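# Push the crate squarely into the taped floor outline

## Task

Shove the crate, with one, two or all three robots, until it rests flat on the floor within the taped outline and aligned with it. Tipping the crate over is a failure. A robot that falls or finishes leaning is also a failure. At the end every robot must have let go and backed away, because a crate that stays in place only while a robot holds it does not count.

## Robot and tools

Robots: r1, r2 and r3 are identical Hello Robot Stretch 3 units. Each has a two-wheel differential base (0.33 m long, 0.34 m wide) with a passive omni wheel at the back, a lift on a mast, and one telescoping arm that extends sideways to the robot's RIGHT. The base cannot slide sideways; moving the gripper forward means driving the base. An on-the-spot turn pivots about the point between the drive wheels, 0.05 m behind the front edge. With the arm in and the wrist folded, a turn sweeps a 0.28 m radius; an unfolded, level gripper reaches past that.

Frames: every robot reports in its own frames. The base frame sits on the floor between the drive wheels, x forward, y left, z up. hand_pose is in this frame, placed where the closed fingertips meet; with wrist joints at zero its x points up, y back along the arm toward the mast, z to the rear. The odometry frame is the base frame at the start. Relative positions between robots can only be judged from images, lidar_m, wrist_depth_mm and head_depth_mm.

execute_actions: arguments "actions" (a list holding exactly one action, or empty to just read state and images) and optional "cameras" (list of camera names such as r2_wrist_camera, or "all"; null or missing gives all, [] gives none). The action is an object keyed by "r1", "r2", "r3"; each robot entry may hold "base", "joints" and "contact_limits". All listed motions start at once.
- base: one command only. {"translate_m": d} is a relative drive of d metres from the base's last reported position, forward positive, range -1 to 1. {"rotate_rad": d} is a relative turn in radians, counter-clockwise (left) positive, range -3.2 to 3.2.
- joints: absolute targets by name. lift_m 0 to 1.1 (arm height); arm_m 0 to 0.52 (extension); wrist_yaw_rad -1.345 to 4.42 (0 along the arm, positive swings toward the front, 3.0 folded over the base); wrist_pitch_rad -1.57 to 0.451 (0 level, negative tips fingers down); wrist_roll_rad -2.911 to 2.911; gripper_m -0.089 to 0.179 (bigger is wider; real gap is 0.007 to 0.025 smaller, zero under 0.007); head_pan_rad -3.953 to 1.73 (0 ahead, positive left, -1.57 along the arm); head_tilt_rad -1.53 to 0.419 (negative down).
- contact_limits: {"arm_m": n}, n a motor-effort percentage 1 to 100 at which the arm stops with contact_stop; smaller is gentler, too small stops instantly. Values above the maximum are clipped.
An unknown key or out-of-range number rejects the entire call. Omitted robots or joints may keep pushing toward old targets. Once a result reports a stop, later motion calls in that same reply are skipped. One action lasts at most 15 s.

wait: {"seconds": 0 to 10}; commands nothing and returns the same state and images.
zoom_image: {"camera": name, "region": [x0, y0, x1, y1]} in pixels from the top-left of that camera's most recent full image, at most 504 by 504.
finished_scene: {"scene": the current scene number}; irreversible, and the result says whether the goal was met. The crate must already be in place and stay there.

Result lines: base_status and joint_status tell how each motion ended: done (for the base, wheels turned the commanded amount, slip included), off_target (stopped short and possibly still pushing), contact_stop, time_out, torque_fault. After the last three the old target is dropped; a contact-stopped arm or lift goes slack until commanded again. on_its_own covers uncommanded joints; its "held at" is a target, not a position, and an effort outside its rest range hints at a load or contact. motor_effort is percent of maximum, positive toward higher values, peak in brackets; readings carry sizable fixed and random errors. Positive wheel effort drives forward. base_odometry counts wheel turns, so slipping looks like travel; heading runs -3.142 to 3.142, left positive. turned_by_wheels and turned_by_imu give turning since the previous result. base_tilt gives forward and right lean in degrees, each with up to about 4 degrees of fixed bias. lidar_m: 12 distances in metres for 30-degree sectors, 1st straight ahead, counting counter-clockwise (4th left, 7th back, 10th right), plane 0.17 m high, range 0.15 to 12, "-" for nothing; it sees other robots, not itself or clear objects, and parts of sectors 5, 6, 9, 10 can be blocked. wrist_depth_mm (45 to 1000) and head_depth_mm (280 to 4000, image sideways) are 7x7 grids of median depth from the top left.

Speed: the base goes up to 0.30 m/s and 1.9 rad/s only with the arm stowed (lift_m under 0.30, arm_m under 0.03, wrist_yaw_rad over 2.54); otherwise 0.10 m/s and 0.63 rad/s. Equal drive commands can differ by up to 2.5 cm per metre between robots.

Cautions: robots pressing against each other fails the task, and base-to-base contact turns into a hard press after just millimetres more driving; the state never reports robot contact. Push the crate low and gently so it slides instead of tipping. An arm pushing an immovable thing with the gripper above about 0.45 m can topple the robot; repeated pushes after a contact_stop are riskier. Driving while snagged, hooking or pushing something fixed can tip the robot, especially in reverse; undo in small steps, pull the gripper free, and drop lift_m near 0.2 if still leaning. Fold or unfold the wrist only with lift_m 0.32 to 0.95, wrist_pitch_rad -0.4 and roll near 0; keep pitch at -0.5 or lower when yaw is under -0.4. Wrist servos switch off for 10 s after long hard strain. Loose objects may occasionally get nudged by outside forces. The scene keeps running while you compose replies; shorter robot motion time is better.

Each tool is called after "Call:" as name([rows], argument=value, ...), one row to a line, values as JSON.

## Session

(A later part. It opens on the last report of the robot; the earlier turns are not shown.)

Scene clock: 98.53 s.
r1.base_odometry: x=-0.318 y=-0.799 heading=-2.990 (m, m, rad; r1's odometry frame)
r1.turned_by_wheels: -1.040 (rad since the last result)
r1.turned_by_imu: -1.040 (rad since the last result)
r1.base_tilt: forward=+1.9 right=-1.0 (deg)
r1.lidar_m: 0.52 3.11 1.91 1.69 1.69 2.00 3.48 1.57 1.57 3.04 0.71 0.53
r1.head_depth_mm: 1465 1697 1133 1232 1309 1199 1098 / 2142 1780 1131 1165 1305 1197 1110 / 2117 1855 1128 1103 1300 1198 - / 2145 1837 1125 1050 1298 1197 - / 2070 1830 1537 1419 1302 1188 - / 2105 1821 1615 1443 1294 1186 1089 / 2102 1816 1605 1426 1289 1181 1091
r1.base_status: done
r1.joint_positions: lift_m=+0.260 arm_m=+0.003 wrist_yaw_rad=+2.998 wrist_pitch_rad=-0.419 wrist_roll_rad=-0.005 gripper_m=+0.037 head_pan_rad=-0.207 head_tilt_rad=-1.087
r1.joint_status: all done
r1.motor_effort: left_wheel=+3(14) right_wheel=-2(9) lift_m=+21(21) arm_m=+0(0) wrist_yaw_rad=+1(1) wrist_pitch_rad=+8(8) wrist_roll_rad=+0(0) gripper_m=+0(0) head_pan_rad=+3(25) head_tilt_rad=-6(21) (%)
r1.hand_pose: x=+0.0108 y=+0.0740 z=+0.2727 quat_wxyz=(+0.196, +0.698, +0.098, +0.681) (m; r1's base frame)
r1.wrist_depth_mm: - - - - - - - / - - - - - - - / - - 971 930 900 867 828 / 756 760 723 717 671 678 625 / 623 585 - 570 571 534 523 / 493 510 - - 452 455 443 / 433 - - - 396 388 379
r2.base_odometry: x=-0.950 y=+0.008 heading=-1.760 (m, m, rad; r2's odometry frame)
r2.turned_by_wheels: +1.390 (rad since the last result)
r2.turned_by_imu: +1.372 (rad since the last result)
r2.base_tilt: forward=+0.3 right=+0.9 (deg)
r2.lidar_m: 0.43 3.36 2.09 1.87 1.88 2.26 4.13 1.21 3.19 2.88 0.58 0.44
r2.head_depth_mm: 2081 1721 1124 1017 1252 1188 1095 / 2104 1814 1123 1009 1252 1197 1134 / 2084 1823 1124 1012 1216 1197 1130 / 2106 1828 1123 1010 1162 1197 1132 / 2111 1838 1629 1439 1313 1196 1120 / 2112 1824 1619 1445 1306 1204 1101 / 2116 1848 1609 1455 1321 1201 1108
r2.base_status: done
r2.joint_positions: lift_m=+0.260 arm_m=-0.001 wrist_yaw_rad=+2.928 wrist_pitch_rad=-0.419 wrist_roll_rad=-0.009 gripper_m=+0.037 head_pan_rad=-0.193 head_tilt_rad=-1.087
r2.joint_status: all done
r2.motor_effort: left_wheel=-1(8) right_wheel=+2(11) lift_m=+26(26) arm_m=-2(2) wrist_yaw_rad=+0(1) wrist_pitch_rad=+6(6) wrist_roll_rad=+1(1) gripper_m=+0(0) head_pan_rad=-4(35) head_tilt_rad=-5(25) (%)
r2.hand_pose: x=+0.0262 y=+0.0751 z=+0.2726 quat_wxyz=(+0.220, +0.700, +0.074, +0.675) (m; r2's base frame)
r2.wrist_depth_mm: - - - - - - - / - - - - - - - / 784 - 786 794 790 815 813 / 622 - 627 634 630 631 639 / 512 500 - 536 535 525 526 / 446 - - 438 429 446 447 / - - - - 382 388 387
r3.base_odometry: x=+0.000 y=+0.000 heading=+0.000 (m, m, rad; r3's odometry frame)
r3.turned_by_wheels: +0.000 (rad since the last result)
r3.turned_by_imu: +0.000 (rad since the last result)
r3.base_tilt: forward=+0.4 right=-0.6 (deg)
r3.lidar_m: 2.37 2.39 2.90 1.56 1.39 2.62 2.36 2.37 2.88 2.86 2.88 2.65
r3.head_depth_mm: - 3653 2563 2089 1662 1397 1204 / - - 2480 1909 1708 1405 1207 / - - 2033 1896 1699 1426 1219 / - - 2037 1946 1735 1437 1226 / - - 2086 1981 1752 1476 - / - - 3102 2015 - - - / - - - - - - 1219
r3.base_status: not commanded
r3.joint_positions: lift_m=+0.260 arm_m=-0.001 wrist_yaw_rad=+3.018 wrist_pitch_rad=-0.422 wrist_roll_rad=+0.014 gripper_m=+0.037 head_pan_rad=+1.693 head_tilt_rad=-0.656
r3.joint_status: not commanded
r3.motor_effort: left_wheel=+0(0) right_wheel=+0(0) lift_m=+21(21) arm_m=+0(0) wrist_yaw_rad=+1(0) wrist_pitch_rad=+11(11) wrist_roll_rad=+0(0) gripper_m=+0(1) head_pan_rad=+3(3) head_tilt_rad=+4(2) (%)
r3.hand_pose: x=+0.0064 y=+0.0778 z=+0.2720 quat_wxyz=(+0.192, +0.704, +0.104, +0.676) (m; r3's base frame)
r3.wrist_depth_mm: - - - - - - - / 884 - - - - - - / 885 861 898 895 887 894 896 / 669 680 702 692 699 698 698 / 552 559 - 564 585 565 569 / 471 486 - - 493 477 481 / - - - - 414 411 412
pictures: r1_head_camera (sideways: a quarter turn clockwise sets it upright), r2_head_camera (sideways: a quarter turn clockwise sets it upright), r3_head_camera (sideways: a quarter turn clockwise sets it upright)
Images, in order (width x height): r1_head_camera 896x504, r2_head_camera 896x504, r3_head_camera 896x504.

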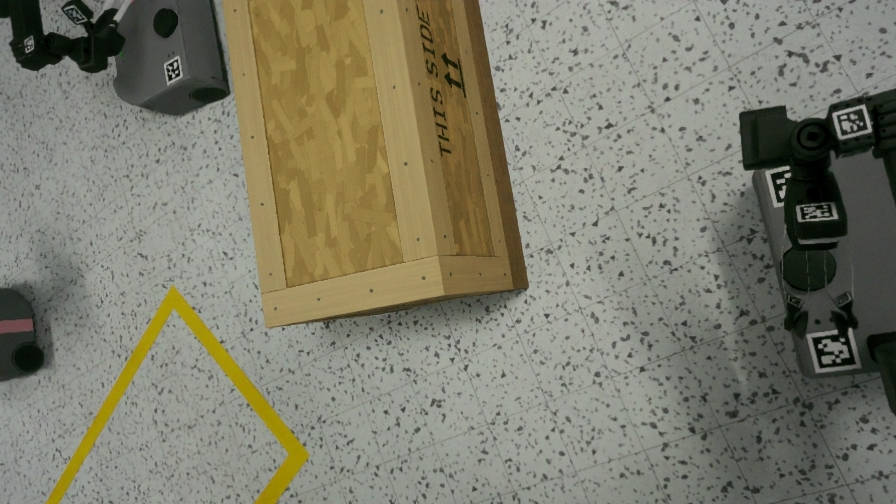

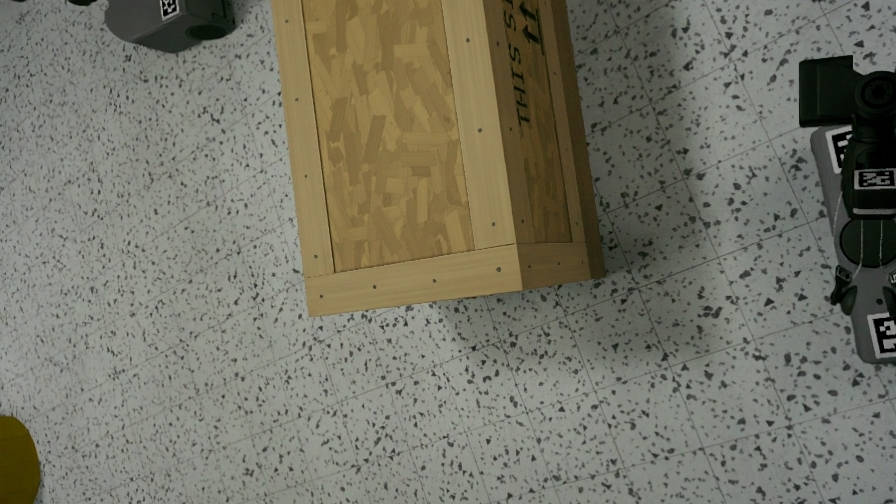

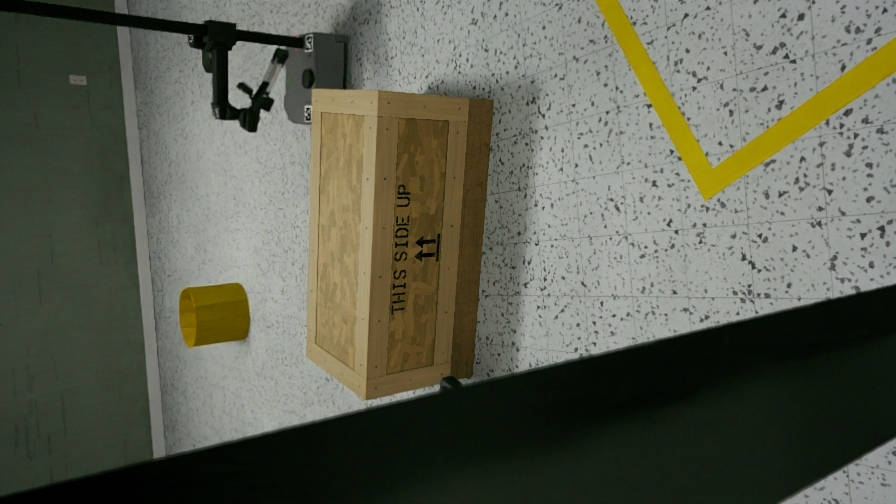

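Call:
execute_actions([
  {"r1":{"base":{"translate_m":0.41}},"r2":{"base":{"translate_m":0.32}}},
], cameras=[])

Call:
execute_actions([
  {"r1":{"base":{"translate_m":0.16},"joints":{"lift_m":0.56,"head_pan_rad":-0.5,"head_tilt_rad":-1.3}},"r2":{"base":{"translate_m":0.16},"joints":{"lift_m":0.56,"head_pan_rad":-0.5,"head_tilt_rad":-1.3}}},
], cameras=["r1_nav_camera","r2_nav_camera","r3_head_camera"])

Scene clock: 109.37 s.
r1.base_odometry: x=-0.723 y=-0.861 heading=-2.990 (m, m, rad; r1's odometry frame)
r1.turned_by_wheels: +0.000 (rad since the last result)
r1.turned_by_imu: -0.001 (rad since the last result)
r1.base_tilt: forward=+1.9 right=-1.0 (deg)
r1.lidar_m: 0.26 3.33 2.02 1.78 1.78 2.10 3.86 1.87 3.36 0.39 0.15 0.15
r1.head_depth_mm: 2156 1852 1631 1008 914 1155 1100 / 2175 1857 1631 1008 912 1047 1114 / 2137 1840 1639 1007 912 858 - / 2086 1840 1617 1044 930 1150 - / 1914 1841 1617 1438 1301 1189 - / 2072 1819 1612 1445 1298 1190 1100 / 2127 1826 1592 1441 1303 1183 1090
r1.base_status: done
r1.joint_positions: lift_m=+0.260 arm_m=+0.003 wrist_yaw_rad=+2.998 wrist_pitch_rad=-0.419 wrist_roll_rad=-0.005 gripper_m=+0.037 head_pan_rad=-0.207 head_tilt_rad=-1.087
r1.joint_status: not commanded
r1.motor_effort: left_wheel=+3(16) right_wheel=-2(5) lift_m=+21(21) arm_m=+0(0) wrist_yaw_rad=+1(1) wrist_pitch_rad=+8(8) wrist_roll_rad=+0(0) gripper_m=-1(0) head_pan_rad=+2(4) head_tilt_rad=-5(5) (%)
r1.hand_pose: x=+0.0108 y=+0.0740 z=+0.2728 quat_wxyz=(+0.196, +0.698, +0.098, +0.681) (m; r1's base frame)
r1.wrist_depth_mm: - - - - - - - / - - - - - - - / - - 972 930 878 834 808 / 783 759 726 705 674 662 624 / 611 601 - 561 570 536 527 / 499 509 - - 453 458 450 / 442 - - - 403 391 389
r2.base_odometry: x=-1.010 y=-0.307 heading=-1.760 (m, m, rad; r2's odometry frame)
r2.turned_by_wheels: +0.000 (rad since the last result)
r2.turned_by_imu: +0.001 (rad since the last result)
r2.base_tilt: forward=+0.2 right=+0.9 (deg)
r2.lidar_m: 0.16 3.47 2.15 1.93 1.93 2.34 4.40 1.49 3.10 0.36 0.15 -
r2.head_depth_mm: 2083 1811 1611 1001 911 838 1101 / 2081 1805 1610 1450 909 846 1133 / 2088 1827 1618 1448 913 833 1120 / 2102 1824 1607 1451 924 866 1116 / 2105 1832 1611 1443 1312 1193 1117 / 2048 1824 1623 1447 1315 1197 1105 / 1960 1827 1635 1458 1314 1203 1106
r2.base_status: done
r2.joint_positions: lift_m=+0.260 arm_m=-0.001 wrist_yaw_rad=+2.928 wrist_pitch_rad=-0.419 wrist_roll_rad=-0.009 gripper_m=+0.037 head_pan_rad=-0.193 head_tilt_rad=-1.087
r2.joint_status: not commanded
r2.motor_effort: left_wheel=-1(7) right_wheel=+3(10) lift_m=+26(26) arm_m=-2(2) wrist_yaw_rad=+0(1) wrist_pitch_rad=+6(6) wrist_roll_rad=+1(1) gripper_m=+0(0) head_pan_rad=-4(4) head_tilt_rad=-6(5) (%)
r2.hand_pose: x=+0.0262 y=+0.0751 z=+0.2726 quat_wxyz=(+0.220, +0.700, +0.074, +0.675) (m; r2's base frame)
r2.wrist_depth_mm: - - - - - - - / - - - - - - - / 763 - 788 798 788 810 813 / 612 - 622 635 637 636 636 / 503 500 - 538 533 524 529 / 442 - - 435 437 447 443 / - - - - 384 388 378
r3.base_odometry: x=+0.000 y=+0.000 heading=+0.000 (m, m, rad; r3's odometry frame)
r3.turned_by_wheels: +0.000 (rad since the last result)
r3.turned_by_imu: -0.001 (rad since the last result)
r3.base_tilt: forward=+0.4 right=-0.6 (deg)
r3.lidar_m: 2.37 2.38 2.91 1.56 1.65 2.63 2.36 2.37 2.88 2.86 2.88 2.66
r3.head_depth_mm: - 3910 2435 2100 1676 1397 1202 / - - 2087 1919 1688 1411 1205 / - - 2018 1903 1700 1424 1216 / - - 2053 1957 1721 1434 1224 / - - 2094 1967 1750 1482 - / - - 3119 1842 - - - / - - - - - - 1216
r3.base_status: not commanded
r3.joint_positions: lift_m=+0.260 arm_m=-0.001 wrist_yaw_rad=+3.018 wrist_pitch_rad=-0.422 wrist_roll_rad=+0.014 gripper_m=+0.037 head_pan_rad=+1.693 head_tilt_rad=-0.655
r3.joint_status: not commanded
r3.motor_effort: left_wheel=+1(0) right_wheel=+0(0) lift_m=+21(21) arm_m=+0(0) wrist_yaw_rad=-1(0) wrist_pitch_rad=+11(11) wrist_roll_rad=+0(0) gripper_m=-1(1) head_pan_rad=+4(5) head_tilt_rad=+3(3) (%)
r3.hand_pose: x=+0.0064 y=+0.0778 z=+0.2720 quat_wxyz=(+0.192, +0.704, +0.104, +0.676) (m; r3's base frame)
r3.wrist_depth_mm: - - - - - - - / - - - - - - - / 877 882 902 901 914 907 908 / 678 670 690 691 688 701 703 / 558 557 - 561 584 572 567 / 470 490 - - 494 477 480 / - - - - 413 415 416
pictures: none
No camera images: the call's "cameras" was empty. Leave "cameras" out to get every camera's image.

Scene clock: 113.40 s.
r1.base_odometry: x=-0.882 y=-0.885 heading=-2.990 (m, m, rad; r1's odometry frame)
r1.turned_by_wheels: +0.000 (rad since the last result)
r1.turned_by_imu: -0.404 (rad since the last result)
r1.base_tilt: forward=+1.9 right=-1.0 (deg)
r1.lidar_m: 0.15 1.82 2.82 1.92 1.80 1.82 2.34 3.97 1.94 3.13 0.15 -
r1.head_depth_mm: 1627 1051 1000 1331 1268 - 1133 / 1396 1048 982 1287 - - 1122 / 1603 1040 979 924 1260 - 1112 / 1607 1472 978 920 878 - - / 1607 1500 971 914 1218 - - / 1592 1498 1404 923 1244 1175 - / 1582 1494 1390 1296 1243 1175 1124
r1.base_status: done
r1.joint_positions: lift_m=+0.560 arm_m=+0.003 wrist_yaw_rad=+2.999 wrist_pitch_rad=-0.417 wrist_roll_rad=-0.005 gripper_m=+0.037 head_pan_rad=-0.495 head_tilt_rad=-1.289
r1.joint_status: all done
r1.motor_effort: left_wheel=+17(60) right_wheel=+17(75) lift_m=+40(38) arm_m=+0(0) wrist_yaw_rad=+0(2) wrist_pitch_rad=+7(8) wrist_roll_rad=+0(0) gripper_m=+0(0) head_pan_rad=+0(16) head_tilt_rad=-5(18) (%)
r1.hand_pose: x=+0.0107 y=+0.0743 z=+0.5725 quat_wxyz=(+0.196, +0.698, +0.097, +0.682) (m; r1's base frame)
r1.wrist_depth_mm: - - - - - - - / - - - - - - - / - - - - - - - / - - - - - - - / - - - 996 - 953 924 / 917 871 - 832 786 813 805 / 796 740 734 712 694 707 689
r2.base_odometry: x=-1.040 y=-0.464 heading=-1.760 (m, m, rad; r2's odometry frame)
r2.turned_by_wheels: +0.000 (rad since the last result)
r2.turned_by_imu: -0.482 (rad since the last result)
r2.base_tilt: forward=+0.3 right=+1.0 (deg)
r2.lidar_m: - 0.16 3.26 2.13 1.94 1.95 2.41 4.50 1.56 3.05 0.15 -
r2.head_depth_mm: 1580 1040 982 1299 1259 - 1096 / 1260 1039 973 936 1243 - - / 1396 1041 982 913 1213 - - / 1600 1397 979 914 866 - - / 1598 1499 976 917 875 1190 1124 / 1588 1500 1407 921 1219 1176 1125 / 1615 1496 1405 1304 1249 1178 1126
r2.base_status: translate_m off_target (by the wheels' count: +0.1599 of +0.1600)
r2.joint_positions: lift_m=+0.560 arm_m=-0.001 wrist_yaw_rad=+2.928 wrist_pitch_rad=-0.418 wrist_roll_rad=-0.009 gripper_m=+0.037 head_pan_rad=-0.498 head_tilt_rad=-1.289
r2.joint_status: all done
r2.on_its_own: left_wheel is at rest, and its effort (+23) is outside its rest range (-18 to +18); right_wheel is at rest, and its effort (+20) is outside its rest range (-18 to +18)
r2.motor_effort: left_wheel=+23(69) right_wheel=+20(86) lift_m=+38(35) arm_m=-2(2) wrist_yaw_rad=+1(3) wrist_pitch_rad=+5(6) wrist_roll_rad=+1(1) gripper_m=+0(0) head_pan_rad=-1(28) head_tilt_rad=-5(18) (%)
r2.hand_pose: x=+0.0264 y=+0.0753 z=+0.5725 quat_wxyz=(+0.220, +0.700, +0.073, +0.675) (m; r2's base frame)
r2.wrist_depth_mm: - - - - - - - / - - - - - - - / - - - - - - - / - - - - - - - / 886 890 - 897 934 909 924 / 760 747 750 767 750 762 347 / 667 661 665 664 674 299 301
r3.base_odometry: x=+0.000 y=+0.000 heading=+0.000 (m, m, rad; r3's odometry frame)
r3.turned_by_wheels: +0.000 (rad since the last result)
r3.turned_by_imu: -0.001 (rad since the last result)
r3.base_tilt: forward=+0.4 right=-0.5 (deg)
r3.lidar_m: 2.37 2.38 2.91 1.55 1.65 2.63 2.37 2.37 2.87 2.86 2.87 2.66
r3.head_depth_mm: - 3688 2679 2087 1681 1408 1205 / - 3730 2249 1918 1695 1415 1214 / - - 2014 1888 1714 1426 1221 / - - 2037 1953 1723 1439 1220 / - - 2091 1992 1740 1478 - / - - 2375 1948 - - - / - - - - - - 1220
r3.base_status: not commanded
r3.joint_positions: lift_m=+0.260 arm_m=-0.001 wrist_yaw_rad=+3.018 wrist_pitch_rad=-0.422 wrist_roll_rad=+0.014 gripper_m=+0.037 head_pan_rad=+1.693 head_tilt_rad=-0.655
r3.joint_status: not commanded
r3.motor_effort: left_wheel=+0(0) right_wheel=+0(0) lift_m=+21(21) arm_m=+0(0) wrist_yaw_rad=+0(0) wrist_pitch_rad=+11(11) wrist_roll_rad=+0(0) gripper_m=+0(0) head_pan_rad=+5(4) head_tilt_rad=+2(3) (%)
r3.hand_pose: x=+0.0064 y=+0.0778 z=+0.2720 quat_wxyz=(+0.192, +0.704, +0.104, +0.676) (m; r3's base frame)
r3.wrist_depth_mm: - - - - - - - / - - - - - - - / 877 875 878 900 881 903 905 / 692 681 685 690 690 699 695 / 567 560 - 566 581 565 563 / 476 485 - - 492 477 478 / - - - - 414 411 414
pictures: r1_nav_camera (sideways: a quarter turn counterclockwise sets it upright), r2_nav_camera (sideways: a quarter turn counterclockwise sets it upright), r3_head_camera (sideways: a quarter turn clockwise sets it upright)
Images, in order (width x height): r1_nav_camera 672x504, r2_nav_camera 672x504, r3_head_camera 896x504.

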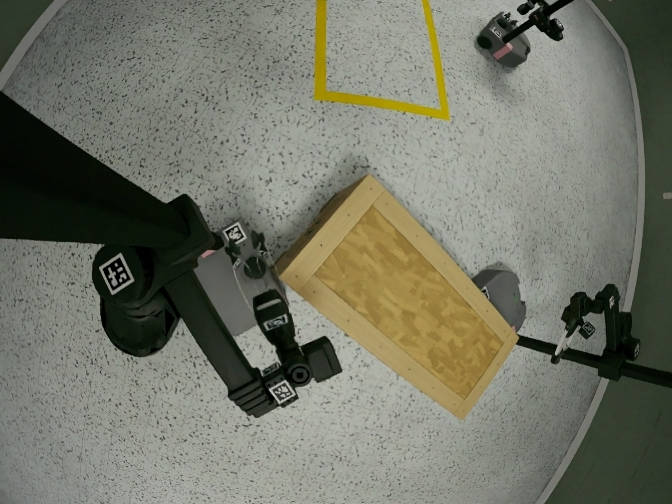

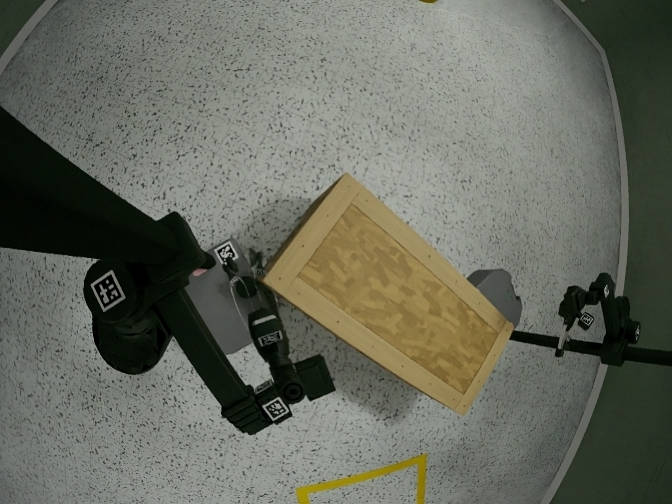

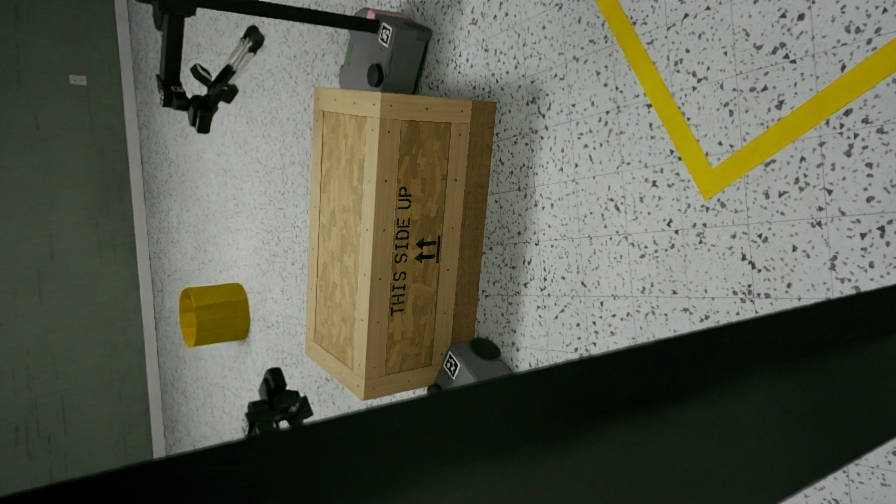

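Call:
execute_actions([
  {"r1":{"base":{"translate_m":0.12}},"r2":{"base":{"translate_m":0.12}}},
], cameras=["r1_nav_camera","r2_nav_camera","r3_head_camera"])

Scene clock: 122.50 s.
r1.base_odometry: x=-1.000 y=-0.903 heading=-2.990 (m, m, rad; r1's odometry frame)
r1.turned_by_wheels: +0.000 (rad since the last result)
r1.turned_by_imu: -0.556 (rad since the last result)
r1.base_tilt: forward=+1.8 right=-1.0 (deg)
r1.lidar_m: - 0.15 1.79 2.96 1.95 1.80 1.82 2.29 3.99 1.95 3.16 0.16
r1.head_depth_mm: 1630 1515 1421 1334 1263 - 1128 / 1616 1524 1409 1332 - - 1124 / 1609 1473 1417 1332 1263 - 1110 / 1614 1039 978 935 1240 - - / 1591 1037 974 914 879 - - / 1392 1032 969 914 875 1175 - / 1583 1338 985 914 878 1178 1125
r1.base_status: translate_m off_target (by the wheels' count: +0.1198 of +0.1200)
r1.joint_positions: lift_m=+0.560 arm_m=+0.003 wrist_yaw_rad=+2.999 wrist_pitch_rad=-0.417 wrist_roll_rad=-0.005 gripper_m=+0.037 head_pan_rad=-0.497 head_tilt_rad=-1.289
r1.joint_status: not commanded
r1.on_its_own: left_wheel is at rest, and its effort (+26) is outside its rest range (-18 to +18); right_wheel is at rest, and its effort (+25) is outside its rest range (-18 to +18)
r1.motor_effort: left_wheel=+26(74) right_wheel=+25(56) lift_m=+37(39) arm_m=+0(0) wrist_yaw_rad=+1(2) wrist_pitch_rad=+6(7) wrist_roll_rad=+0(0) gripper_m=+0(0) head_pan_rad=-1(1) head_tilt_rad=-4(5) (%)
r1.hand_pose: x=+0.0106 y=+0.0744 z=+0.5727 quat_wxyz=(+0.195, +0.698, +0.097, +0.682) (m; r1's base frame)
r1.wrist_depth_mm: - - - - - - - / - - - - - - - / - - - - - - - / - - - - - - - / - - - - - 887 409 / 883 881 - 825 807 363 344 / 757 737 747 737 718 308 299
r2.base_odometry: x=-1.063 y=-0.581 heading=-1.760 (m, m, rad; r2's odometry frame)
r2.turned_by_wheels: +0.000 (rad since the last result)
r2.turned_by_imu: -0.640 (rad since the last result)
r2.base_tilt: forward=+0.2 right=+0.9 (deg)
r2.lidar_m: 0.16 - 0.15 3.92 2.24 1.93 1.93 2.22 3.78 1.57 3.23 0.17
r2.head_depth_mm: 1610 1490 1390 1309 1256 - 1096 / 1594 1498 1392 1304 1257 - - / 1591 1491 1387 1314 1239 - - / 1598 1456 1375 1295 1228 - - / 1602 1048 980 921 868 839 1126 / 1619 1040 977 920 870 1162 1132 / 1372 1049 978 921 867 1170 1126
r2.base_status: translate_m off_target (by the wheels' count: +0.1198 of +0.1200)
r2.joint_positions: lift_m=+0.560 arm_m=-0.001 wrist_yaw_rad=+2.928 wrist_pitch_rad=-0.418 wrist_roll_rad=-0.009 gripper_m=+0.037 head_pan_rad=-0.498 head_tilt_rad=-1.289
r2.joint_status: not commanded
r2.on_its_own: left_wheel is at rest, and its effort (+27) is outside its rest range (-18 to +18); right_wheel is at rest, and its effort (+21) is outside its rest range (-18 to +18)
r2.motor_effort: left_wheel=+27(60) right_wheel=+21(43) lift_m=+37(37) arm_m=-2(2) wrist_yaw_rad=+0(1) wrist_pitch_rad=+5(5) wrist_roll_rad=+1(1) gripper_m=+1(1) head_pan_rad=-2(2) head_tilt_rad=-4(4) (%)
r2.hand_pose: x=+0.0263 y=+0.0753 z=+0.5725 quat_wxyz=(+0.220, +0.700, +0.073, +0.676) (m; r2's base frame)
r2.wrist_depth_mm: - - - - - - - / - - - - - - - / - - - - - - - / - - - - 512 500 - / 887 880 - 908 411 405 410 / 765 768 754 759 345 346 347 / 663 665 678 667 296 301 299
r3.base_odometry: x=+0.000 y=+0.000 heading=+0.000 (m, m, rad; r3's odometry frame)
r3.turned_by_wheels: +0.000 (rad since the last result)
r3.turned_by_imu: -0.001 (rad since the last result)
r3.base_tilt: forward=+0.4 right=-0.6 (deg)
r3.lidar_m: 2.37 2.37 2.91 1.55 1.65 2.63 2.37 2.38 2.87 2.86 2.88 2.65
r3.head_depth_mm: - 3658 2621 2058 1665 1397 1205 / - 3989 2258 1909 1685 1409 1214 / - - 2001 1892 1717 1423 1223 / - - 2038 1941 1728 1435 1227 / - - 2100 1990 1740 1479 - / - - 3024 2004 - - - / - - - - - - 1219
r3.base_status: not commanded
r3.joint_positions: lift_m=+0.260 arm_m=-0.001 wrist_yaw_rad=+3.018 wrist_pitch_rad=-0.422 wrist_roll_rad=+0.014 gripper_m=+0.037 head_pan_rad=+1.693 head_tilt_rad=-0.655
r3.joint_status: not commanded
r3.motor_effort: left_wheel=+0(0) right_wheel=+0(0) lift_m=+21(21) arm_m=+0(0) wrist_yaw_rad=-1(1) wrist_pitch_rad=+11(11) wrist_roll_rad=+0(0) gripper_m=+0(0) head_pan_rad=+4(4) head_tilt_rad=+2(4) (%)
r3.hand_pose: x=+0.0064 y=+0.0778 z=+0.2720 quat_wxyz=(+0.192, +0.704, +0.104, +0.676) (m; r3's base frame)
r3.wrist_depth_mm: - - - - - - - / - - - - - - - / 871 881 882 896 890 893 918 / 672 684 687 691 697 697 700 / 556 558 - 571 589 570 566 / 472 493 - - 490 481 478 / - - - - 413 412 416
pictures: r1_nav_camera (sideways: a quarter turn counterclockwise sets it upright), r2_nav_camera (sideways: a quarter turn counterclockwise sets it upright), r3_head_camera (sideways: a quarter turn clockwise sets it upright)
Images, in order (width x height): r1_nav_camera 672x504, r2_nav_camera 672x504, r3_head_camera 896x504.

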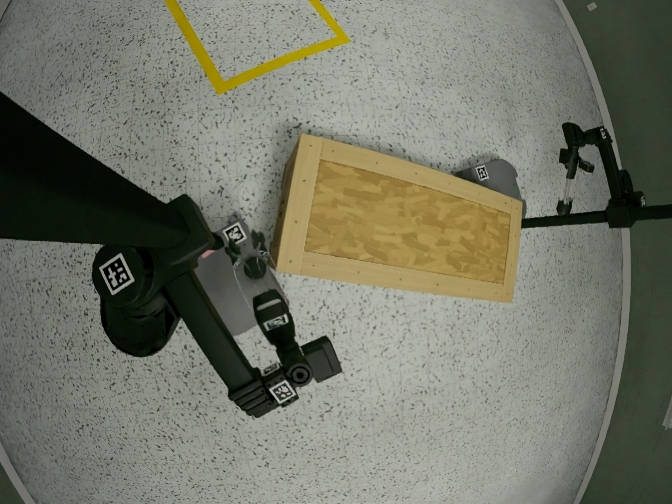

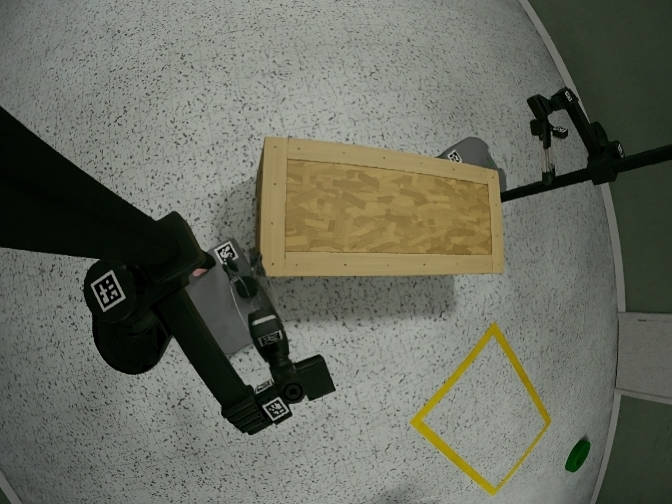

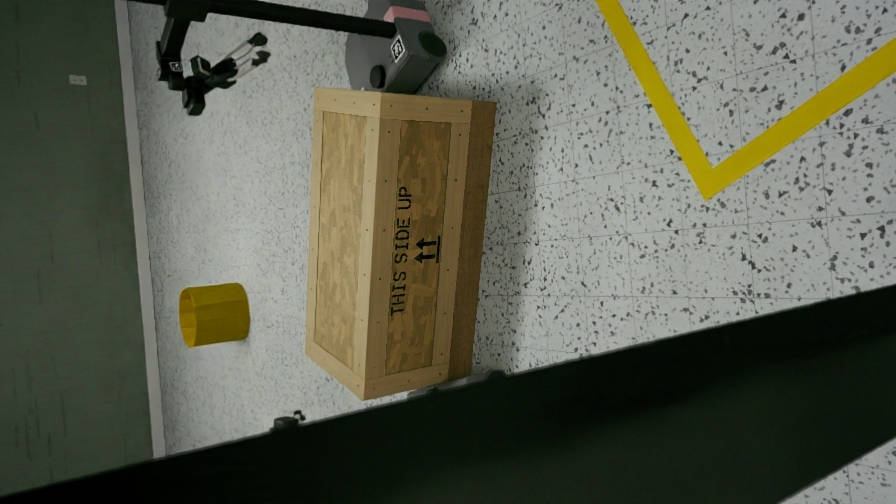

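Call:
execute_actions([
  {"r1":{"base":{"translate_m":-0.35},"joints":{"lift_m":0.26,"head_pan_rad":0,"head_tilt_rad":-1.0}},"r2":{"base":{"translate_m":-0.33},"joints":{"lift_m":0.26,"wrist_yaw_rad":3.0,"head_pan_rad":0,"head_tilt_rad":-1.0}},"r3":{"base":{"rotate_rad":2.12},"joints":{"head_pan_rad":-0.3,"head_tilt_rad":-0.8}}},
], cameras=["r1_head_camera","r2_head_camera","r3_head_camera"])

Scene clock: 150.07 s.
r1.base_odometry: x=-0.654 y=-0.850 heading=-2.990 (m, m, rad; r1's odometry frame)
r1.turned_by_wheels: +0.000 (rad since the last result)
r1.turned_by_imu: +0.001 (rad since the last result)
r1.base_tilt: forward=+1.9 right=-1.0 (deg)
r1.lidar_m: 0.40 0.55 4.81 2.40 1.61 1.48 1.50 1.88 3.85 1.99 3.52 0.58
r1.head_depth_mm: 2571 2099 1372 1524 1359 1217 1094 / 1721 1864 1226 1458 1344 1206 1113 / 1693 1842 1219 1084 1324 1210 1112 / 2495 2006 1222 1066 1036 1207 1113 / 2514 2075 1754 1060 1233 1207 1109 / 2499 2048 1758 1096 1321 1205 1091 / 2507 2055 1744 1509 1351 1198 1087
r1.base_status: done
r1.joint_positions: lift_m=+0.260 arm_m=+0.003 wrist_yaw_rad=+2.999 wrist_pitch_rad=-0.417 wrist_roll_rad=-0.005 gripper_m=+0.037 head_pan_rad=-0.007 head_tilt_rad=-1.000
r1.joint_status: all done
r1.motor_effort: left_wheel=+0(20) right_wheel=+0(21) lift_m=+21(30) arm_m=+0(0) wrist_yaw_rad=+1(0) wrist_pitch_rad=+7(7) wrist_roll_rad=+0(0) gripper_m=+0(1) head_pan_rad=+3(21) head_tilt_rad=-1(15) (%)
r1.hand_pose: x=+0.0106 y=+0.0744 z=+0.2733 quat_wxyz=(+0.195, +0.698, +0.097, +0.682) (m; r1's base frame)
r1.wrist_depth_mm: - - - - - - - / - - - - - - - / - - 939 937 895 876 850 / 792 736 732 723 692 659 654 / 617 588 - 571 565 541 525 / 508 509 - - 454 449 446 / 438 - - - 399 382 386
r2.base_odometry: x=-1.001 y=-0.257 heading=-1.760 (m, m, rad; r2's odometry frame)
r2.turned_by_wheels: +0.000 (rad since the last result)
r2.turned_by_imu: -0.004 (rad since the last result)
r2.base_tilt: forward=+0.2 right=+0.9 (deg)
r2.lidar_m: 0.38 0.45 2.10 3.27 1.87 1.60 1.60 1.84 3.17 1.74 3.65 0.80
r2.head_depth_mm: 2424 2033 1706 1526 1345 1214 1107 / 2440 2037 1239 1464 1360 1224 1105 / 2248 1824 1215 1094 1305 1225 1108 / 1685 1857 1225 1069 980 1199 1115 / 2375 2009 1246 1074 982 1223 1114 / 2482 2066 1750 1068 1113 1228 1115 / 2487 2083 1750 1542 1345 1237 1121
r2.base_status: done
r2.joint_positions: lift_m=+0.260 arm_m=-0.001 wrist_yaw_rad=+2.999 wrist_pitch_rad=-0.418 wrist_roll_rad=-0.009 gripper_m=+0.037 head_pan_rad=-0.007 head_tilt_rad=-1.000
r2.joint_status: all done
r2.motor_effort: left_wheel=+1(21) right_wheel=+0(17) lift_m=+26(36) arm_m=-2(1) wrist_yaw_rad=+1(2) wrist_pitch_rad=+5(5) wrist_roll_rad=+1(1) gripper_m=+1(0) head_pan_rad=+3(35) head_tilt_rad=+0(19) (%)
r2.hand_pose: x=+0.0107 y=+0.0781 z=+0.2730 quat_wxyz=(+0.195, +0.697, +0.098, +0.683) (m; r2's base frame)
r2.wrist_depth_mm: - - - - - - - / - - - - - - - / 782 755 784 792 799 819 742 / 615 615 621 629 642 634 524 / 503 506 - 542 534 528 529 / 453 - - - 435 446 448 / - - - - 381 387 389
r3.base_odometry: x=+0.000 y=+0.000 heading=+2.120 (m, m, rad; r3's odometry frame)
r3.turned_by_wheels: +2.120 (rad since the last result)
r3.turned_by_imu: +2.083 (rad since the last result)
r3.base_tilt: forward=+0.4 right=-0.6 (deg)
r3.lidar_m: 1.66 2.62 2.36 2.38 2.89 2.86 2.88 2.64 2.37 2.38 2.13 1.55
r3.head_depth_mm: - 2885 1735 1788 1494 1290 1141 / - 2968 1752 1795 1516 1299 1147 / - 2993 1833 1818 1528 1309 1153 / 3972 2982 1906 1841 1542 1331 1164 / - 3101 2098 1857 1556 1332 1170 / - 3130 2343 1887 1566 1346 1180 / - 3216 2004 1864 1582 1359 1179
r3.base_status: done
r3.joint_positions: lift_m=+0.260 arm_m=-0.001 wrist_yaw_rad=+3.018 wrist_pitch_rad=-0.422 wrist_roll_rad=+0.014 gripper_m=+0.037 head_pan_rad=-0.293 head_tilt_rad=-0.790
r3.joint_status: all done
r3.motor_effort: left_wheel=-2(9) right_wheel=+3(14) lift_m=+21(21) arm_m=+0(0) wrist_yaw_rad=+1(1) wrist_pitch_rad=+11(11) wrist_roll_rad=+0(0) gripper_m=+0(0) head_pan_rad=-5(55) head_tilt_rad=-4(17) (%)
r3.hand_pose: x=+0.0064 y=+0.0778 z=+0.2720 quat_wxyz=(+0.191, +0.704, +0.104, +0.676) (m; r3's base frame)
r3.wrist_depth_mm: - - - - - - - / - - - - - - - / 874 858 891 889 897 924 913 / 682 680 681 691 705 699 695 / 560 560 - 561 589 567 570 / 471 490 - - 494 477 482 / - - - - 412 413 414
pictures: r1_head_camera (sideways: a quarter turn clockwise sets it upright), r2_head_camera (sideways: a quarter turn clockwise sets it upright), r3_head_camera (sideways: a quarter turn clockwise sets it upright)
Images, in order (width x height): r1_head_camera 896x504, r2_head_camera 896x504, r3_head_camera 896x504.

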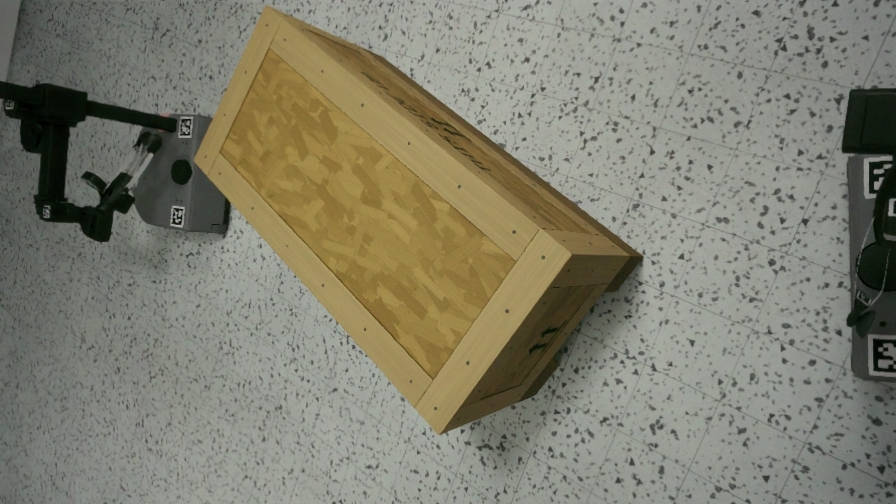

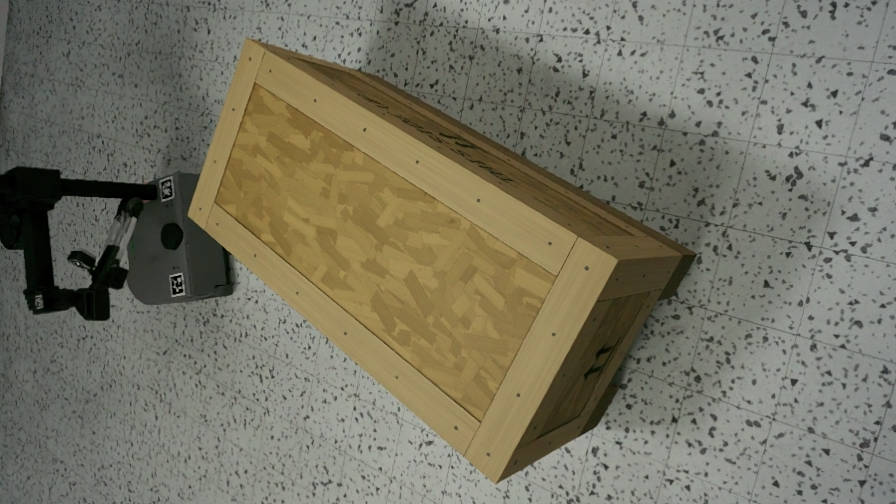

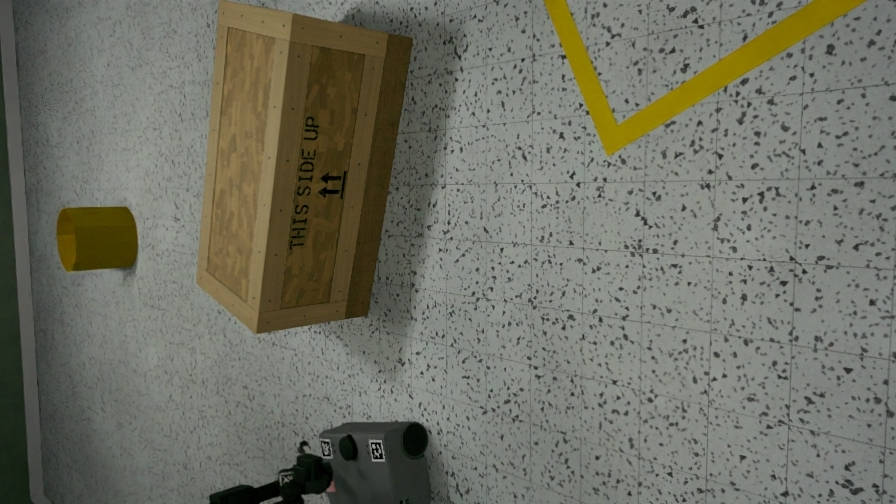

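Call:
execute_actions([
  {"r1":{"base":{"rotate_rad":-0.84}},"r2":{"base":{"rotate_rad":1.15}}},
], cameras=[])

Call:
execute_actions([
  {"r1":{"base":{"translate_m":0.48}},"r2":{"base":{"translate_m":0.92}},"r3":{"base":{"translate_m":1.0}}},
], cameras=[])

Call:
execute_actions([
  {"r1":{"base":{"rotate_rad":1.8}},"r2":{"base":{"rotate_rad":-1.6}},"r3":{"base":{"rotate_rad":0.06}}},
], cameras=["r1_head_camera","r2_head_camera","r3_head_camera"])

Scene clock: 158.97 s.
r1.base_odometry: x=-0.654 y=-0.850 heading=+2.454 (m, m, rad; r1's odometry frame)
r1.turned_by_wheels: -0.840 (rad since the last result)
r1.turned_by_imu: -0.840 (rad since the last result)
r1.base_tilt: forward=+1.8 right=-1.0 (deg)
r1.lidar_m: 3.30 0.40 0.40 2.15 4.33 1.94 1.51 1.48 1.58 2.33 3.86 1.99
r1.head_depth_mm: 2538 2096 1763 1536 1351 1204 1099 / 2533 2075 1758 1529 1362 1210 1115 / 2553 2090 1748 1523 1348 1209 1120 / 2500 2080 1758 1522 1351 1210 1116 / 2522 2060 1749 1526 1343 1200 1109 / 2478 2051 1742 1515 1325 1190 1096 / 2511 2031 1260 1095 964 1099 1093
r1.base_status: done
r1.joint_positions: lift_m=+0.260 arm_m=+0.003 wrist_yaw_rad=+2.999 wrist_pitch_rad=-0.417 wrist_roll_rad=-0.005 gripper_m=+0.037 head_pan_rad=-0.007 head_tilt_rad=-1.000
r1.joint_status: not commanded
r1.motor_effort: left_wheel=+4(13) right_wheel=-2(9) lift_m=+21(20) arm_m=+0(0) wrist_yaw_rad=+0(0) wrist_pitch_rad=+7(7) wrist_roll_rad=+0(0) gripper_m=+0(0) head_pan_rad=+3(3) head_tilt_rad=+0(1) (%)
r1.hand_pose: x=+0.0106 y=+0.0744 z=+0.2733 quat_wxyz=(+0.195, +0.698, +0.097, +0.682) (m; r1's base frame)
r1.wrist_depth_mm: - - - - 592 396 329 / - - - - 636 405 370 / - - 986 934 690 423 418 / 781 766 725 724 678 459 490 / 617 589 - 556 573 509 520 / 513 511 - - 457 452 450 / 439 - - - 402 396 385
r2.base_odometry: x=-1.001 y=-0.257 heading=-0.610 (m, m, rad; r2's odometry frame)
r2.turned_by_wheels: +1.150 (rad since the last result)
r2.turned_by_imu: +1.135 (rad since the last result)
r2.base_tilt: forward=+0.1 right=+0.9 (deg)
r2.lidar_m: 2.10 2.82 1.78 1.60 1.61 1.96 3.79 1.74 3.46 0.60 0.38 0.50
r2.head_depth_mm: 2399 2026 1734 1525 1294 1177 1088 / 2441 2033 1752 1533 1355 1213 1108 / 2157 2027 1739 1518 1354 1226 1103 / 2134 2044 1745 1532 1351 1226 1107 / 2458 2037 1769 1528 1357 1219 1112 / 2483 2060 1763 1526 1356 1233 1122 / 2491 2056 1772 1547 1370 1230 1121
r2.base_status: done
r2.joint_positions: lift_m=+0.260 arm_m=-0.001 wrist_yaw_rad=+2.999 wrist_pitch_rad=-0.418 wrist_roll_rad=-0.009 gripper_m=+0.037 head_pan_rad=-0.007 head_tilt_rad=-1.000
r2.joint_status: not commanded
r2.motor_effort: left_wheel=+0(8) right_wheel=+2(11) lift_m=+26(26) arm_m=-2(2) wrist_yaw_rad=+1(1) wrist_pitch_rad=+5(5) wrist_roll_rad=+1(1) gripper_m=+1(1) head_pan_rad=+2(3) head_tilt_rad=+0(0) (%)
r2.hand_pose: x=+0.0107 y=+0.0781 z=+0.2730 quat_wxyz=(+0.195, +0.697, +0.098, +0.683) (m; r2's base frame)
r2.wrist_depth_mm: - - - - - - - / - - - - - - - / 776 774 803 795 800 822 838 / 611 616 628 630 639 637 647 / 509 508 - 540 533 523 525 / 448 - - - 427 444 454 / - - - - 384 386 387
r3.base_odometry: x=+0.000 y=+0.000 heading=+2.120 (m, m, rad; r3's odometry frame)
r3.turned_by_wheels: +0.000 (rad since the last result)
r3.turned_by_imu: -0.001 (rad since the last result)
r3.base_tilt: forward=+0.4 right=-0.6 (deg)
r3.lidar_m: 1.65 2.62 2.37 2.37 2.90 2.86 2.88 2.65 2.37 2.39 2.04 1.55
r3.head_depth_mm: - 2893 1731 1783 1500 1294 1140 / - 2921 1760 1805 1515 1299 1145 / - 2995 1827 1826 1534 1304 1156 / 3962 3034 1923 1848 1551 1327 1163 / - 3058 2102 1862 1545 1334 1171 / - 3134 2287 1858 1567 1349 1177 / - 3225 1940 1843 1587 1358 1190
r3.base_status: not commanded
r3.joint_positions: lift_m=+0.260 arm_m=-0.001 wrist_yaw_rad=+3.018 wrist_pitch_rad=-0.422 wrist_roll_rad=+0.014 gripper_m=+0.037 head_pan_rad=-0.293 head_tilt_rad=-0.790
r3.joint_status: not commanded
r3.motor_effort: left_wheel=-2(1) right_wheel=+3(3) lift_m=+21(21) arm_m=+0(0) wrist_yaw_rad=+0(1) wrist_pitch_rad=+10(11) wrist_roll_rad=+0(0) gripper_m=-1(1) head_pan_rad=-5(5) head_tilt_rad=-3(5) (%)
r3.hand_pose: x=+0.0064 y=+0.0778 z=+0.2720 quat_wxyz=(+0.191, +0.704, +0.104, +0.676) (m; r3's base frame)
r3.wrist_depth_mm: - - - - - - - / - - - - - - - / 882 875 895 897 904 905 914 / 679 689 687 689 689 688 705 / 557 563 - 562 583 570 567 / 470 488 - - 493 478 483 / - - - - 411 410 416
pictures: none
No camera images: the call's "cameras" was empty. Leave "cameras" out to get every camera's image.

Scene clock: 163.90 s.
r1.base_odometry: x=-1.025 y=-0.546 heading=+2.454 (m, m, rad; r1's odometry frame)
r1.turned_by_wheels: +0.000 (rad since the last result)
r1.turned_by_imu: -0.001 (rad since the last result)
r1.base_tilt: forward=+1.9 right=-1.0 (deg)
r1.lidar_m: 1.08 0.52 0.34 0.31 0.31 2.50 1.95 1.91 2.04 2.99 1.66 1.61
r1.head_depth_mm: 2537 2078 1769 1539 1347 1211 1096 / 2538 2074 1768 1540 1345 1215 1116 / 2521 2069 1753 1533 1349 1211 1116 / 2515 2084 1759 1530 1345 1207 1117 / 2492 2050 1464 1488 1346 1209 1110 / 2444 1292 1468 1457 1350 1201 1095 / 2450 1241 1736 1513 1231 1105 1004
r1.base_status: done
r1.joint_positions: lift_m=+0.260 arm_m=+0.003 wrist_yaw_rad=+2.999 wrist_pitch_rad=-0.417 wrist_roll_rad=-0.005 gripper_m=+0.037 head_pan_rad=-0.007 head_tilt_rad=-1.000
r1.joint_status: not commanded
r1.motor_effort: left_wheel=+3(16) right_wheel=-3(5) lift_m=+21(21) arm_m=+0(0) wrist_yaw_rad=+0(0) wrist_pitch_rad=+6(7) wrist_roll_rad=+0(0) gripper_m=+0(1) head_pan_rad=+3(3) head_tilt_rad=+0(1) (%)
r1.hand_pose: x=+0.0106 y=+0.0744 z=+0.2733 quat_wxyz=(+0.195, +0.698, +0.097, +0.682) (m; r1's base frame)
r1.wrist_depth_mm: - - 299 323 351 389 422 / - - 330 352 383 431 478 / - 327 357 392 432 483 538 / 781 693 397 431 476 548 605 / 609 578 - 488 526 537 532 / 508 501 - - 444 450 452 / 441 - - - 404 388 382
r2.base_odometry: x=-0.247 y=-0.784 heading=-0.610 (m, m, rad; r2's odometry frame)
r2.turned_by_wheels: +0.000 (rad since the last result)
r2.turned_by_imu: +0.006 (rad since the last result)
r2.base_tilt: forward=+0.3 right=+0.9 (deg)
r2.lidar_m: 1.19 3.06 1.95 1.76 1.77 2.17 1.67 0.53 0.52 1.07 2.99 3.64
r2.head_depth_mm: 2396 2007 1731 1510 1347 1215 1110 / 2484 2029 1697 1525 1355 1214 1104 / 2456 1752 1578 1527 1357 1228 1112 / 2431 2015 1673 1530 1359 1228 1109 / 2480 2042 1756 1538 1362 1225 1111 / 2471 2049 1758 1532 1365 1235 1112 / 2484 2075 1750 1540 1374 1233 1116
r2.base_status: done
r2.joint_positions: lift_m=+0.260 arm_m=-0.001 wrist_yaw_rad=+2.999 wrist_pitch_rad=-0.418 wrist_roll_rad=-0.009 gripper_m=+0.037 head_pan_rad=-0.007 head_tilt_rad=-1.000
r2.joint_status: not commanded
r2.motor_effort: left_wheel=-1(9) right_wheel=+2(11) lift_m=+26(26) arm_m=-2(2) wrist_yaw_rad=+1(0) wrist_pitch_rad=+5(5) wrist_roll_rad=+1(1) gripper_m=+0(0) head_pan_rad=+3(3) head_tilt_rad=+0(0) (%)
r2.hand_pose: x=+0.0107 y=+0.0781 z=+0.2729 quat_wxyz=(+0.195, +0.697, +0.098, +0.683) (m; r2's base frame)
r2.wrist_depth_mm: - - - - - - - / - - - - - - - / 767 757 805 792 813 819 816 / 616 607 621 625 625 643 648 / 504 513 - 533 532 531 530 / 447 - - - 430 444 451 / - - - - 383 386 388
r3.base_odometry: x=-0.522 y=+0.853 heading=+2.120 (m, m, rad; r3's odometry frame)
r3.turned_by_wheels: +0.000 (rad since the last result)
r3.turned_by_imu: -0.003 (rad since the last result)
r3.base_tilt: forward=+0.4 right=-0.6 (deg)
r3.lidar_m: 1.56 2.24 2.02 2.04 2.48 3.78 3.79 2.99 2.72 2.73 0.75 0.74
r3.head_depth_mm: - 2875 2195 1248 1120 1266 1138 / - 2813 2247 1262 1164 1300 1146 / - 2701 2263 1274 1234 1311 1156 / - 3044 1877 1759 1539 1325 1163 / - 3073 1838 1764 1552 1338 1169 / - 2969 2295 1877 1571 1349 1178 / - 3185 2398 1901 1578 1352 1184
r3.base_status: done
r3.joint_positions: lift_m=+0.260 arm_m=-0.001 wrist_yaw_rad=+3.018 wrist_pitch_rad=-0.421 wrist_roll_rad=+0.014 gripper_m=+0.037 head_pan_rad=-0.293 head_tilt_rad=-0.791
r3.joint_status: not commanded
r3.motor_effort: left_wheel=-1(9) right_wheel=+2(12) lift_m=+22(21) arm_m=+0(0) wrist_yaw_rad=+1(1) wrist_pitch_rad=+10(11) wrist_roll_rad=+0(0) gripper_m=+0(0) head_pan_rad=-4(5) head_tilt_rad=-4(5) (%)
r3.hand_pose: x=+0.0064 y=+0.0778 z=+0.2721 quat_wxyz=(+0.191, +0.704, +0.104, +0.676) (m; r3's base frame)
r3.wrist_depth_mm: - - - - - - - / - - - - - - - / 868 878 878 894 896 902 893 / 679 679 678 687 692 701 695 / 551 559 - 560 588 573 578 / 475 488 - - 494 480 480 / - - - - 413 415 414
pictures: none
No camera images: the call's "cameras" was empty. Leave "cameras" out to get every camera's image.

Scene clock: 166.17 s.
r1.base_odometry: x=-1.025 y=-0.546 heading=-2.030 (m, m, rad; r1's odometry frame)
r1.turned_by_wheels: +1.800 (rad since the last result)
r1.turned_by_imu: +1.798 (rad since the last result)
r1.base_tilt: forward=+1.9 right=-1.1 (deg)
r1.lidar_m: 0.31 0.32 2.17 1.92 1.92 2.27 3.66 1.60 3.20 1.07 0.41 0.31
r1.head_depth_mm: 1492 2023 1776 1062 949 1156 1101 / 2540 1689 1692 1068 938 1162 1107 / 2520 2072 1763 1061 940 1157 1117 / 2499 2083 1758 1063 936 1165 1116 / 2501 2043 1748 1078 933 1169 1100 / 2476 2075 1756 1518 1346 1203 1088 / 2514 2045 1730 1521 1345 1200 1087
r1.base_status: done
r1.joint_positions: lift_m=+0.260 arm_m=+0.003 wrist_yaw_rad=+2.999 wrist_pitch_rad=-0.417 wrist_roll_rad=-0.005 gripper_m=+0.037 head_pan_rad=-0.007 head_tilt_rad=-1.000
r1.joint_status: not commanded
r1.motor_effort: left_wheel=-2(11) right_wheel=+2(12) lift_m=+21(22) arm_m=+0(0) wrist_yaw_rad=+0(1) wrist_pitch_rad=+7(7) wrist_roll_rad=+0(0) gripper_m=+0(0) head_pan_rad=+3(3) head_tilt_rad=-1(1) (%)
r1.hand_pose: x=+0.0106 y=+0.0743 z=+0.2733 quat_wxyz=(+0.195, +0.698, +0.097, +0.682) (m; r1's base frame)
r1.wrist_depth_mm: - - - - - - - / - - - - - - - / - - - 931 904 864 838 / 800 752 736 701 681 658 643 / 602 603 - 577 569 548 530 / 501 498 - - 445 451 446 / 441 - - - 402 386 365
r2.base_odometry: x=-0.247 y=-0.784 heading=-2.210 (m, m, rad; r2's odometry frame)
r2.turned_by_wheels: -1.600 (rad since the last result)
r2.turned_by_imu: -1.580 (rad since the last result)
r2.base_tilt: forward=+0.2 right=+0.9 (deg)
r2.lidar_m: 1.08 2.98 3.61 1.19 3.14 1.97 1.77 1.77 2.13 4.08 0.53 0.52
r2.head_depth_mm: 2436 2029 1329 1282 1219 1177 1107 / 2449 2023 1742 1527 1355 1223 1107 / 2458 1973 1470 1503 1361 1228 1104 / 2390 1283 1498 1474 1359 1220 1111 / 2443 1955 1730 1520 1367 1229 1116 / 2452 2043 1766 1542 1368 1229 1108 / 2469 2050 1762 1533 1371 1227 1120
r2.base_status: done
r2.joint_positions: lift_m=+0.260 arm_m=-0.001 wrist_yaw_rad=+2.999 wrist_pitch_rad=-0.418 wrist_roll_rad=-0.009 gripper_m=+0.037 head_pan_rad=-0.007 head_tilt_rad=-1.000
r2.joint_status: not commanded
r2.motor_effort: left_wheel=+3(13) right_wheel=-2(8) lift_m=+26(26) arm_m=-2(2) wrist_yaw_rad=+1(2) wrist_pitch_rad=+5(5) wrist_roll_rad=+1(1) gripper_m=-1(1) head_pan_rad=+3(3) head_tilt_rad=+0(1) (%)
r2.hand_pose: x=+0.0107 y=+0.0781 z=+0.2729 quat_wxyz=(+0.195, +0.697, +0.098, +0.683) (m; r2's base frame)
r2.wrist_depth_mm: - - - - - - - / - - - - - - - / 771 767 776 783 815 805 814 / 609 609 630 628 630 645 639 / 503 514 - 539 530 524 536 / 452 - - - 430 451 447 / - - - - 387 384 389
r3.base_odometry: x=-0.522 y=+0.853 heading=+2.180 (m, m, rad; r3's odometry frame)
r3.turned_by_wheels: +0.060 (rad since the last result)
r3.turned_by_imu: +0.059 (rad since the last result)
r3.base_tilt: forward=+0.4 right=-0.5 (deg)
r3.lidar_m: 1.56 2.19 2.03 2.05 2.60 3.77 3.82 2.92 2.72 0.91 0.74 0.74
r3.head_depth_mm: - 2834 2203 1244 1120 1266 1142 / - 2716 2228 1261 1161 1306 1149 / - 2818 2274 1792 1283 1315 1159 / - 2769 1929 1810 1540 1320 1164 / - 3067 2025 1860 1553 1332 1171 / - 3139 2344 1880 1566 1342 1181 / - 3197 2387 1906 1580 1356 1187
r3.base_status: done
r3.joint_positions: lift_m=+0.260 arm_m=-0.001 wrist_yaw_rad=+3.018 wrist_pitch_rad=-0.421 wrist_roll_rad=+0.014 gripper_m=+0.037 head_pan_rad=-0.293 head_tilt_rad=-0.791
r3.joint_status: not commanded
r3.motor_effort: left_wheel=-1(10) right_wheel=+3(11) lift_m=+22(21) arm_m=+0(0) wrist_yaw_rad=+0(0) wrist_pitch_rad=+10(10) wrist_roll_rad=+0(0) gripper_m=+0(0) head_pan_rad=-4(4) head_tilt_rad=-4(4) (%)
r3.hand_pose: x=+0.0064 y=+0.0778 z=+0.2721 quat_wxyz=(+0.191, +0.704, +0.104, +0.676) (m; r3's base frame)
r3.wrist_depth_mm: - - - - - - - / - - - - - - - / 864 891 884 892 905 908 922 / 685 689 686 694 692 700 695 / 551 560 - 563 593 568 566 / 470 489 - - 494 476 484 / - - - - 416 412 415
pictures: r1_head_camera (sideways: a quarter turn clockwise sets it upright), r2_head_camera (sideways: a quarter turn clockwise sets it upright), r3_head_camera (sideways: a quarter turn clockwise sets it upright)
Images, in order (width x height): r1_head_camera 896x504, r2_head_camera 896x504, r3_head_camera 896x504.

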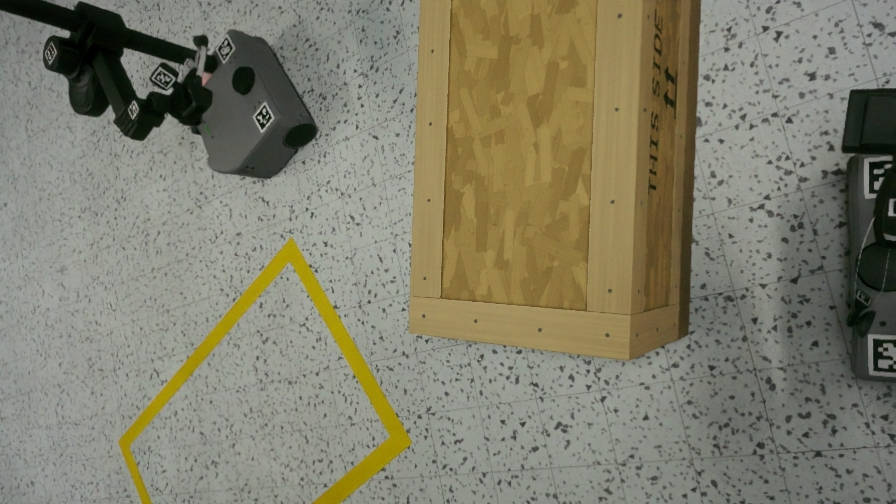

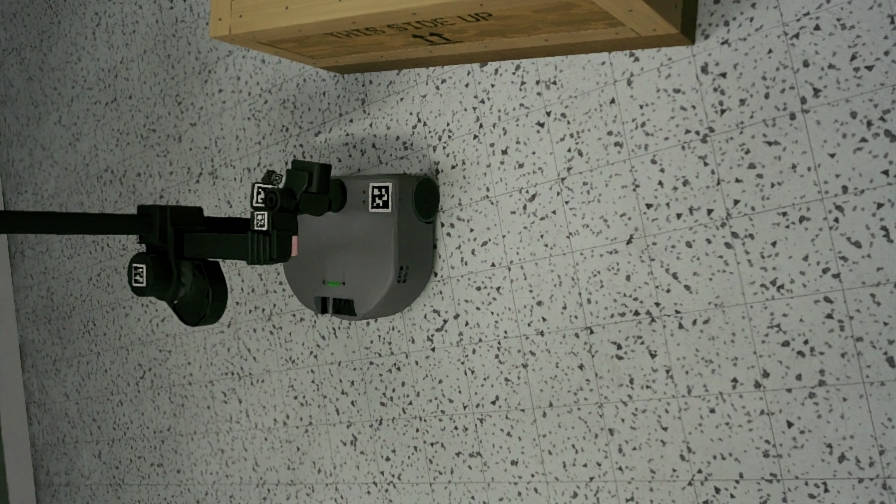

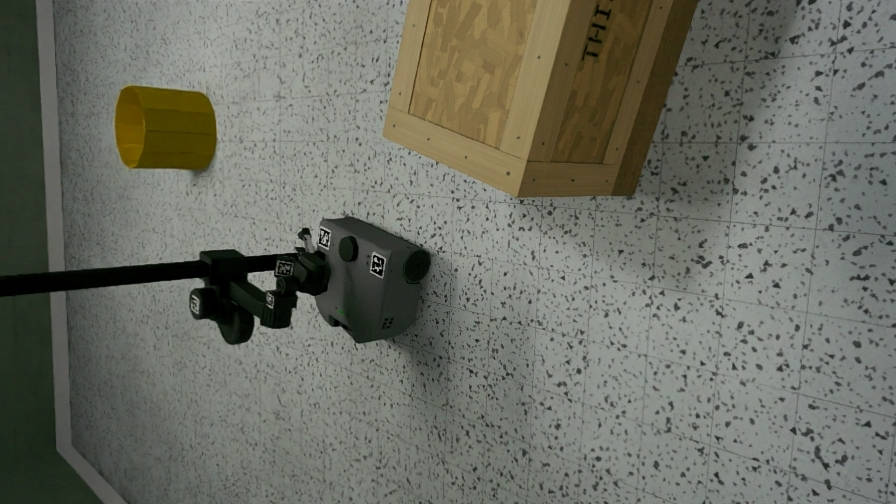

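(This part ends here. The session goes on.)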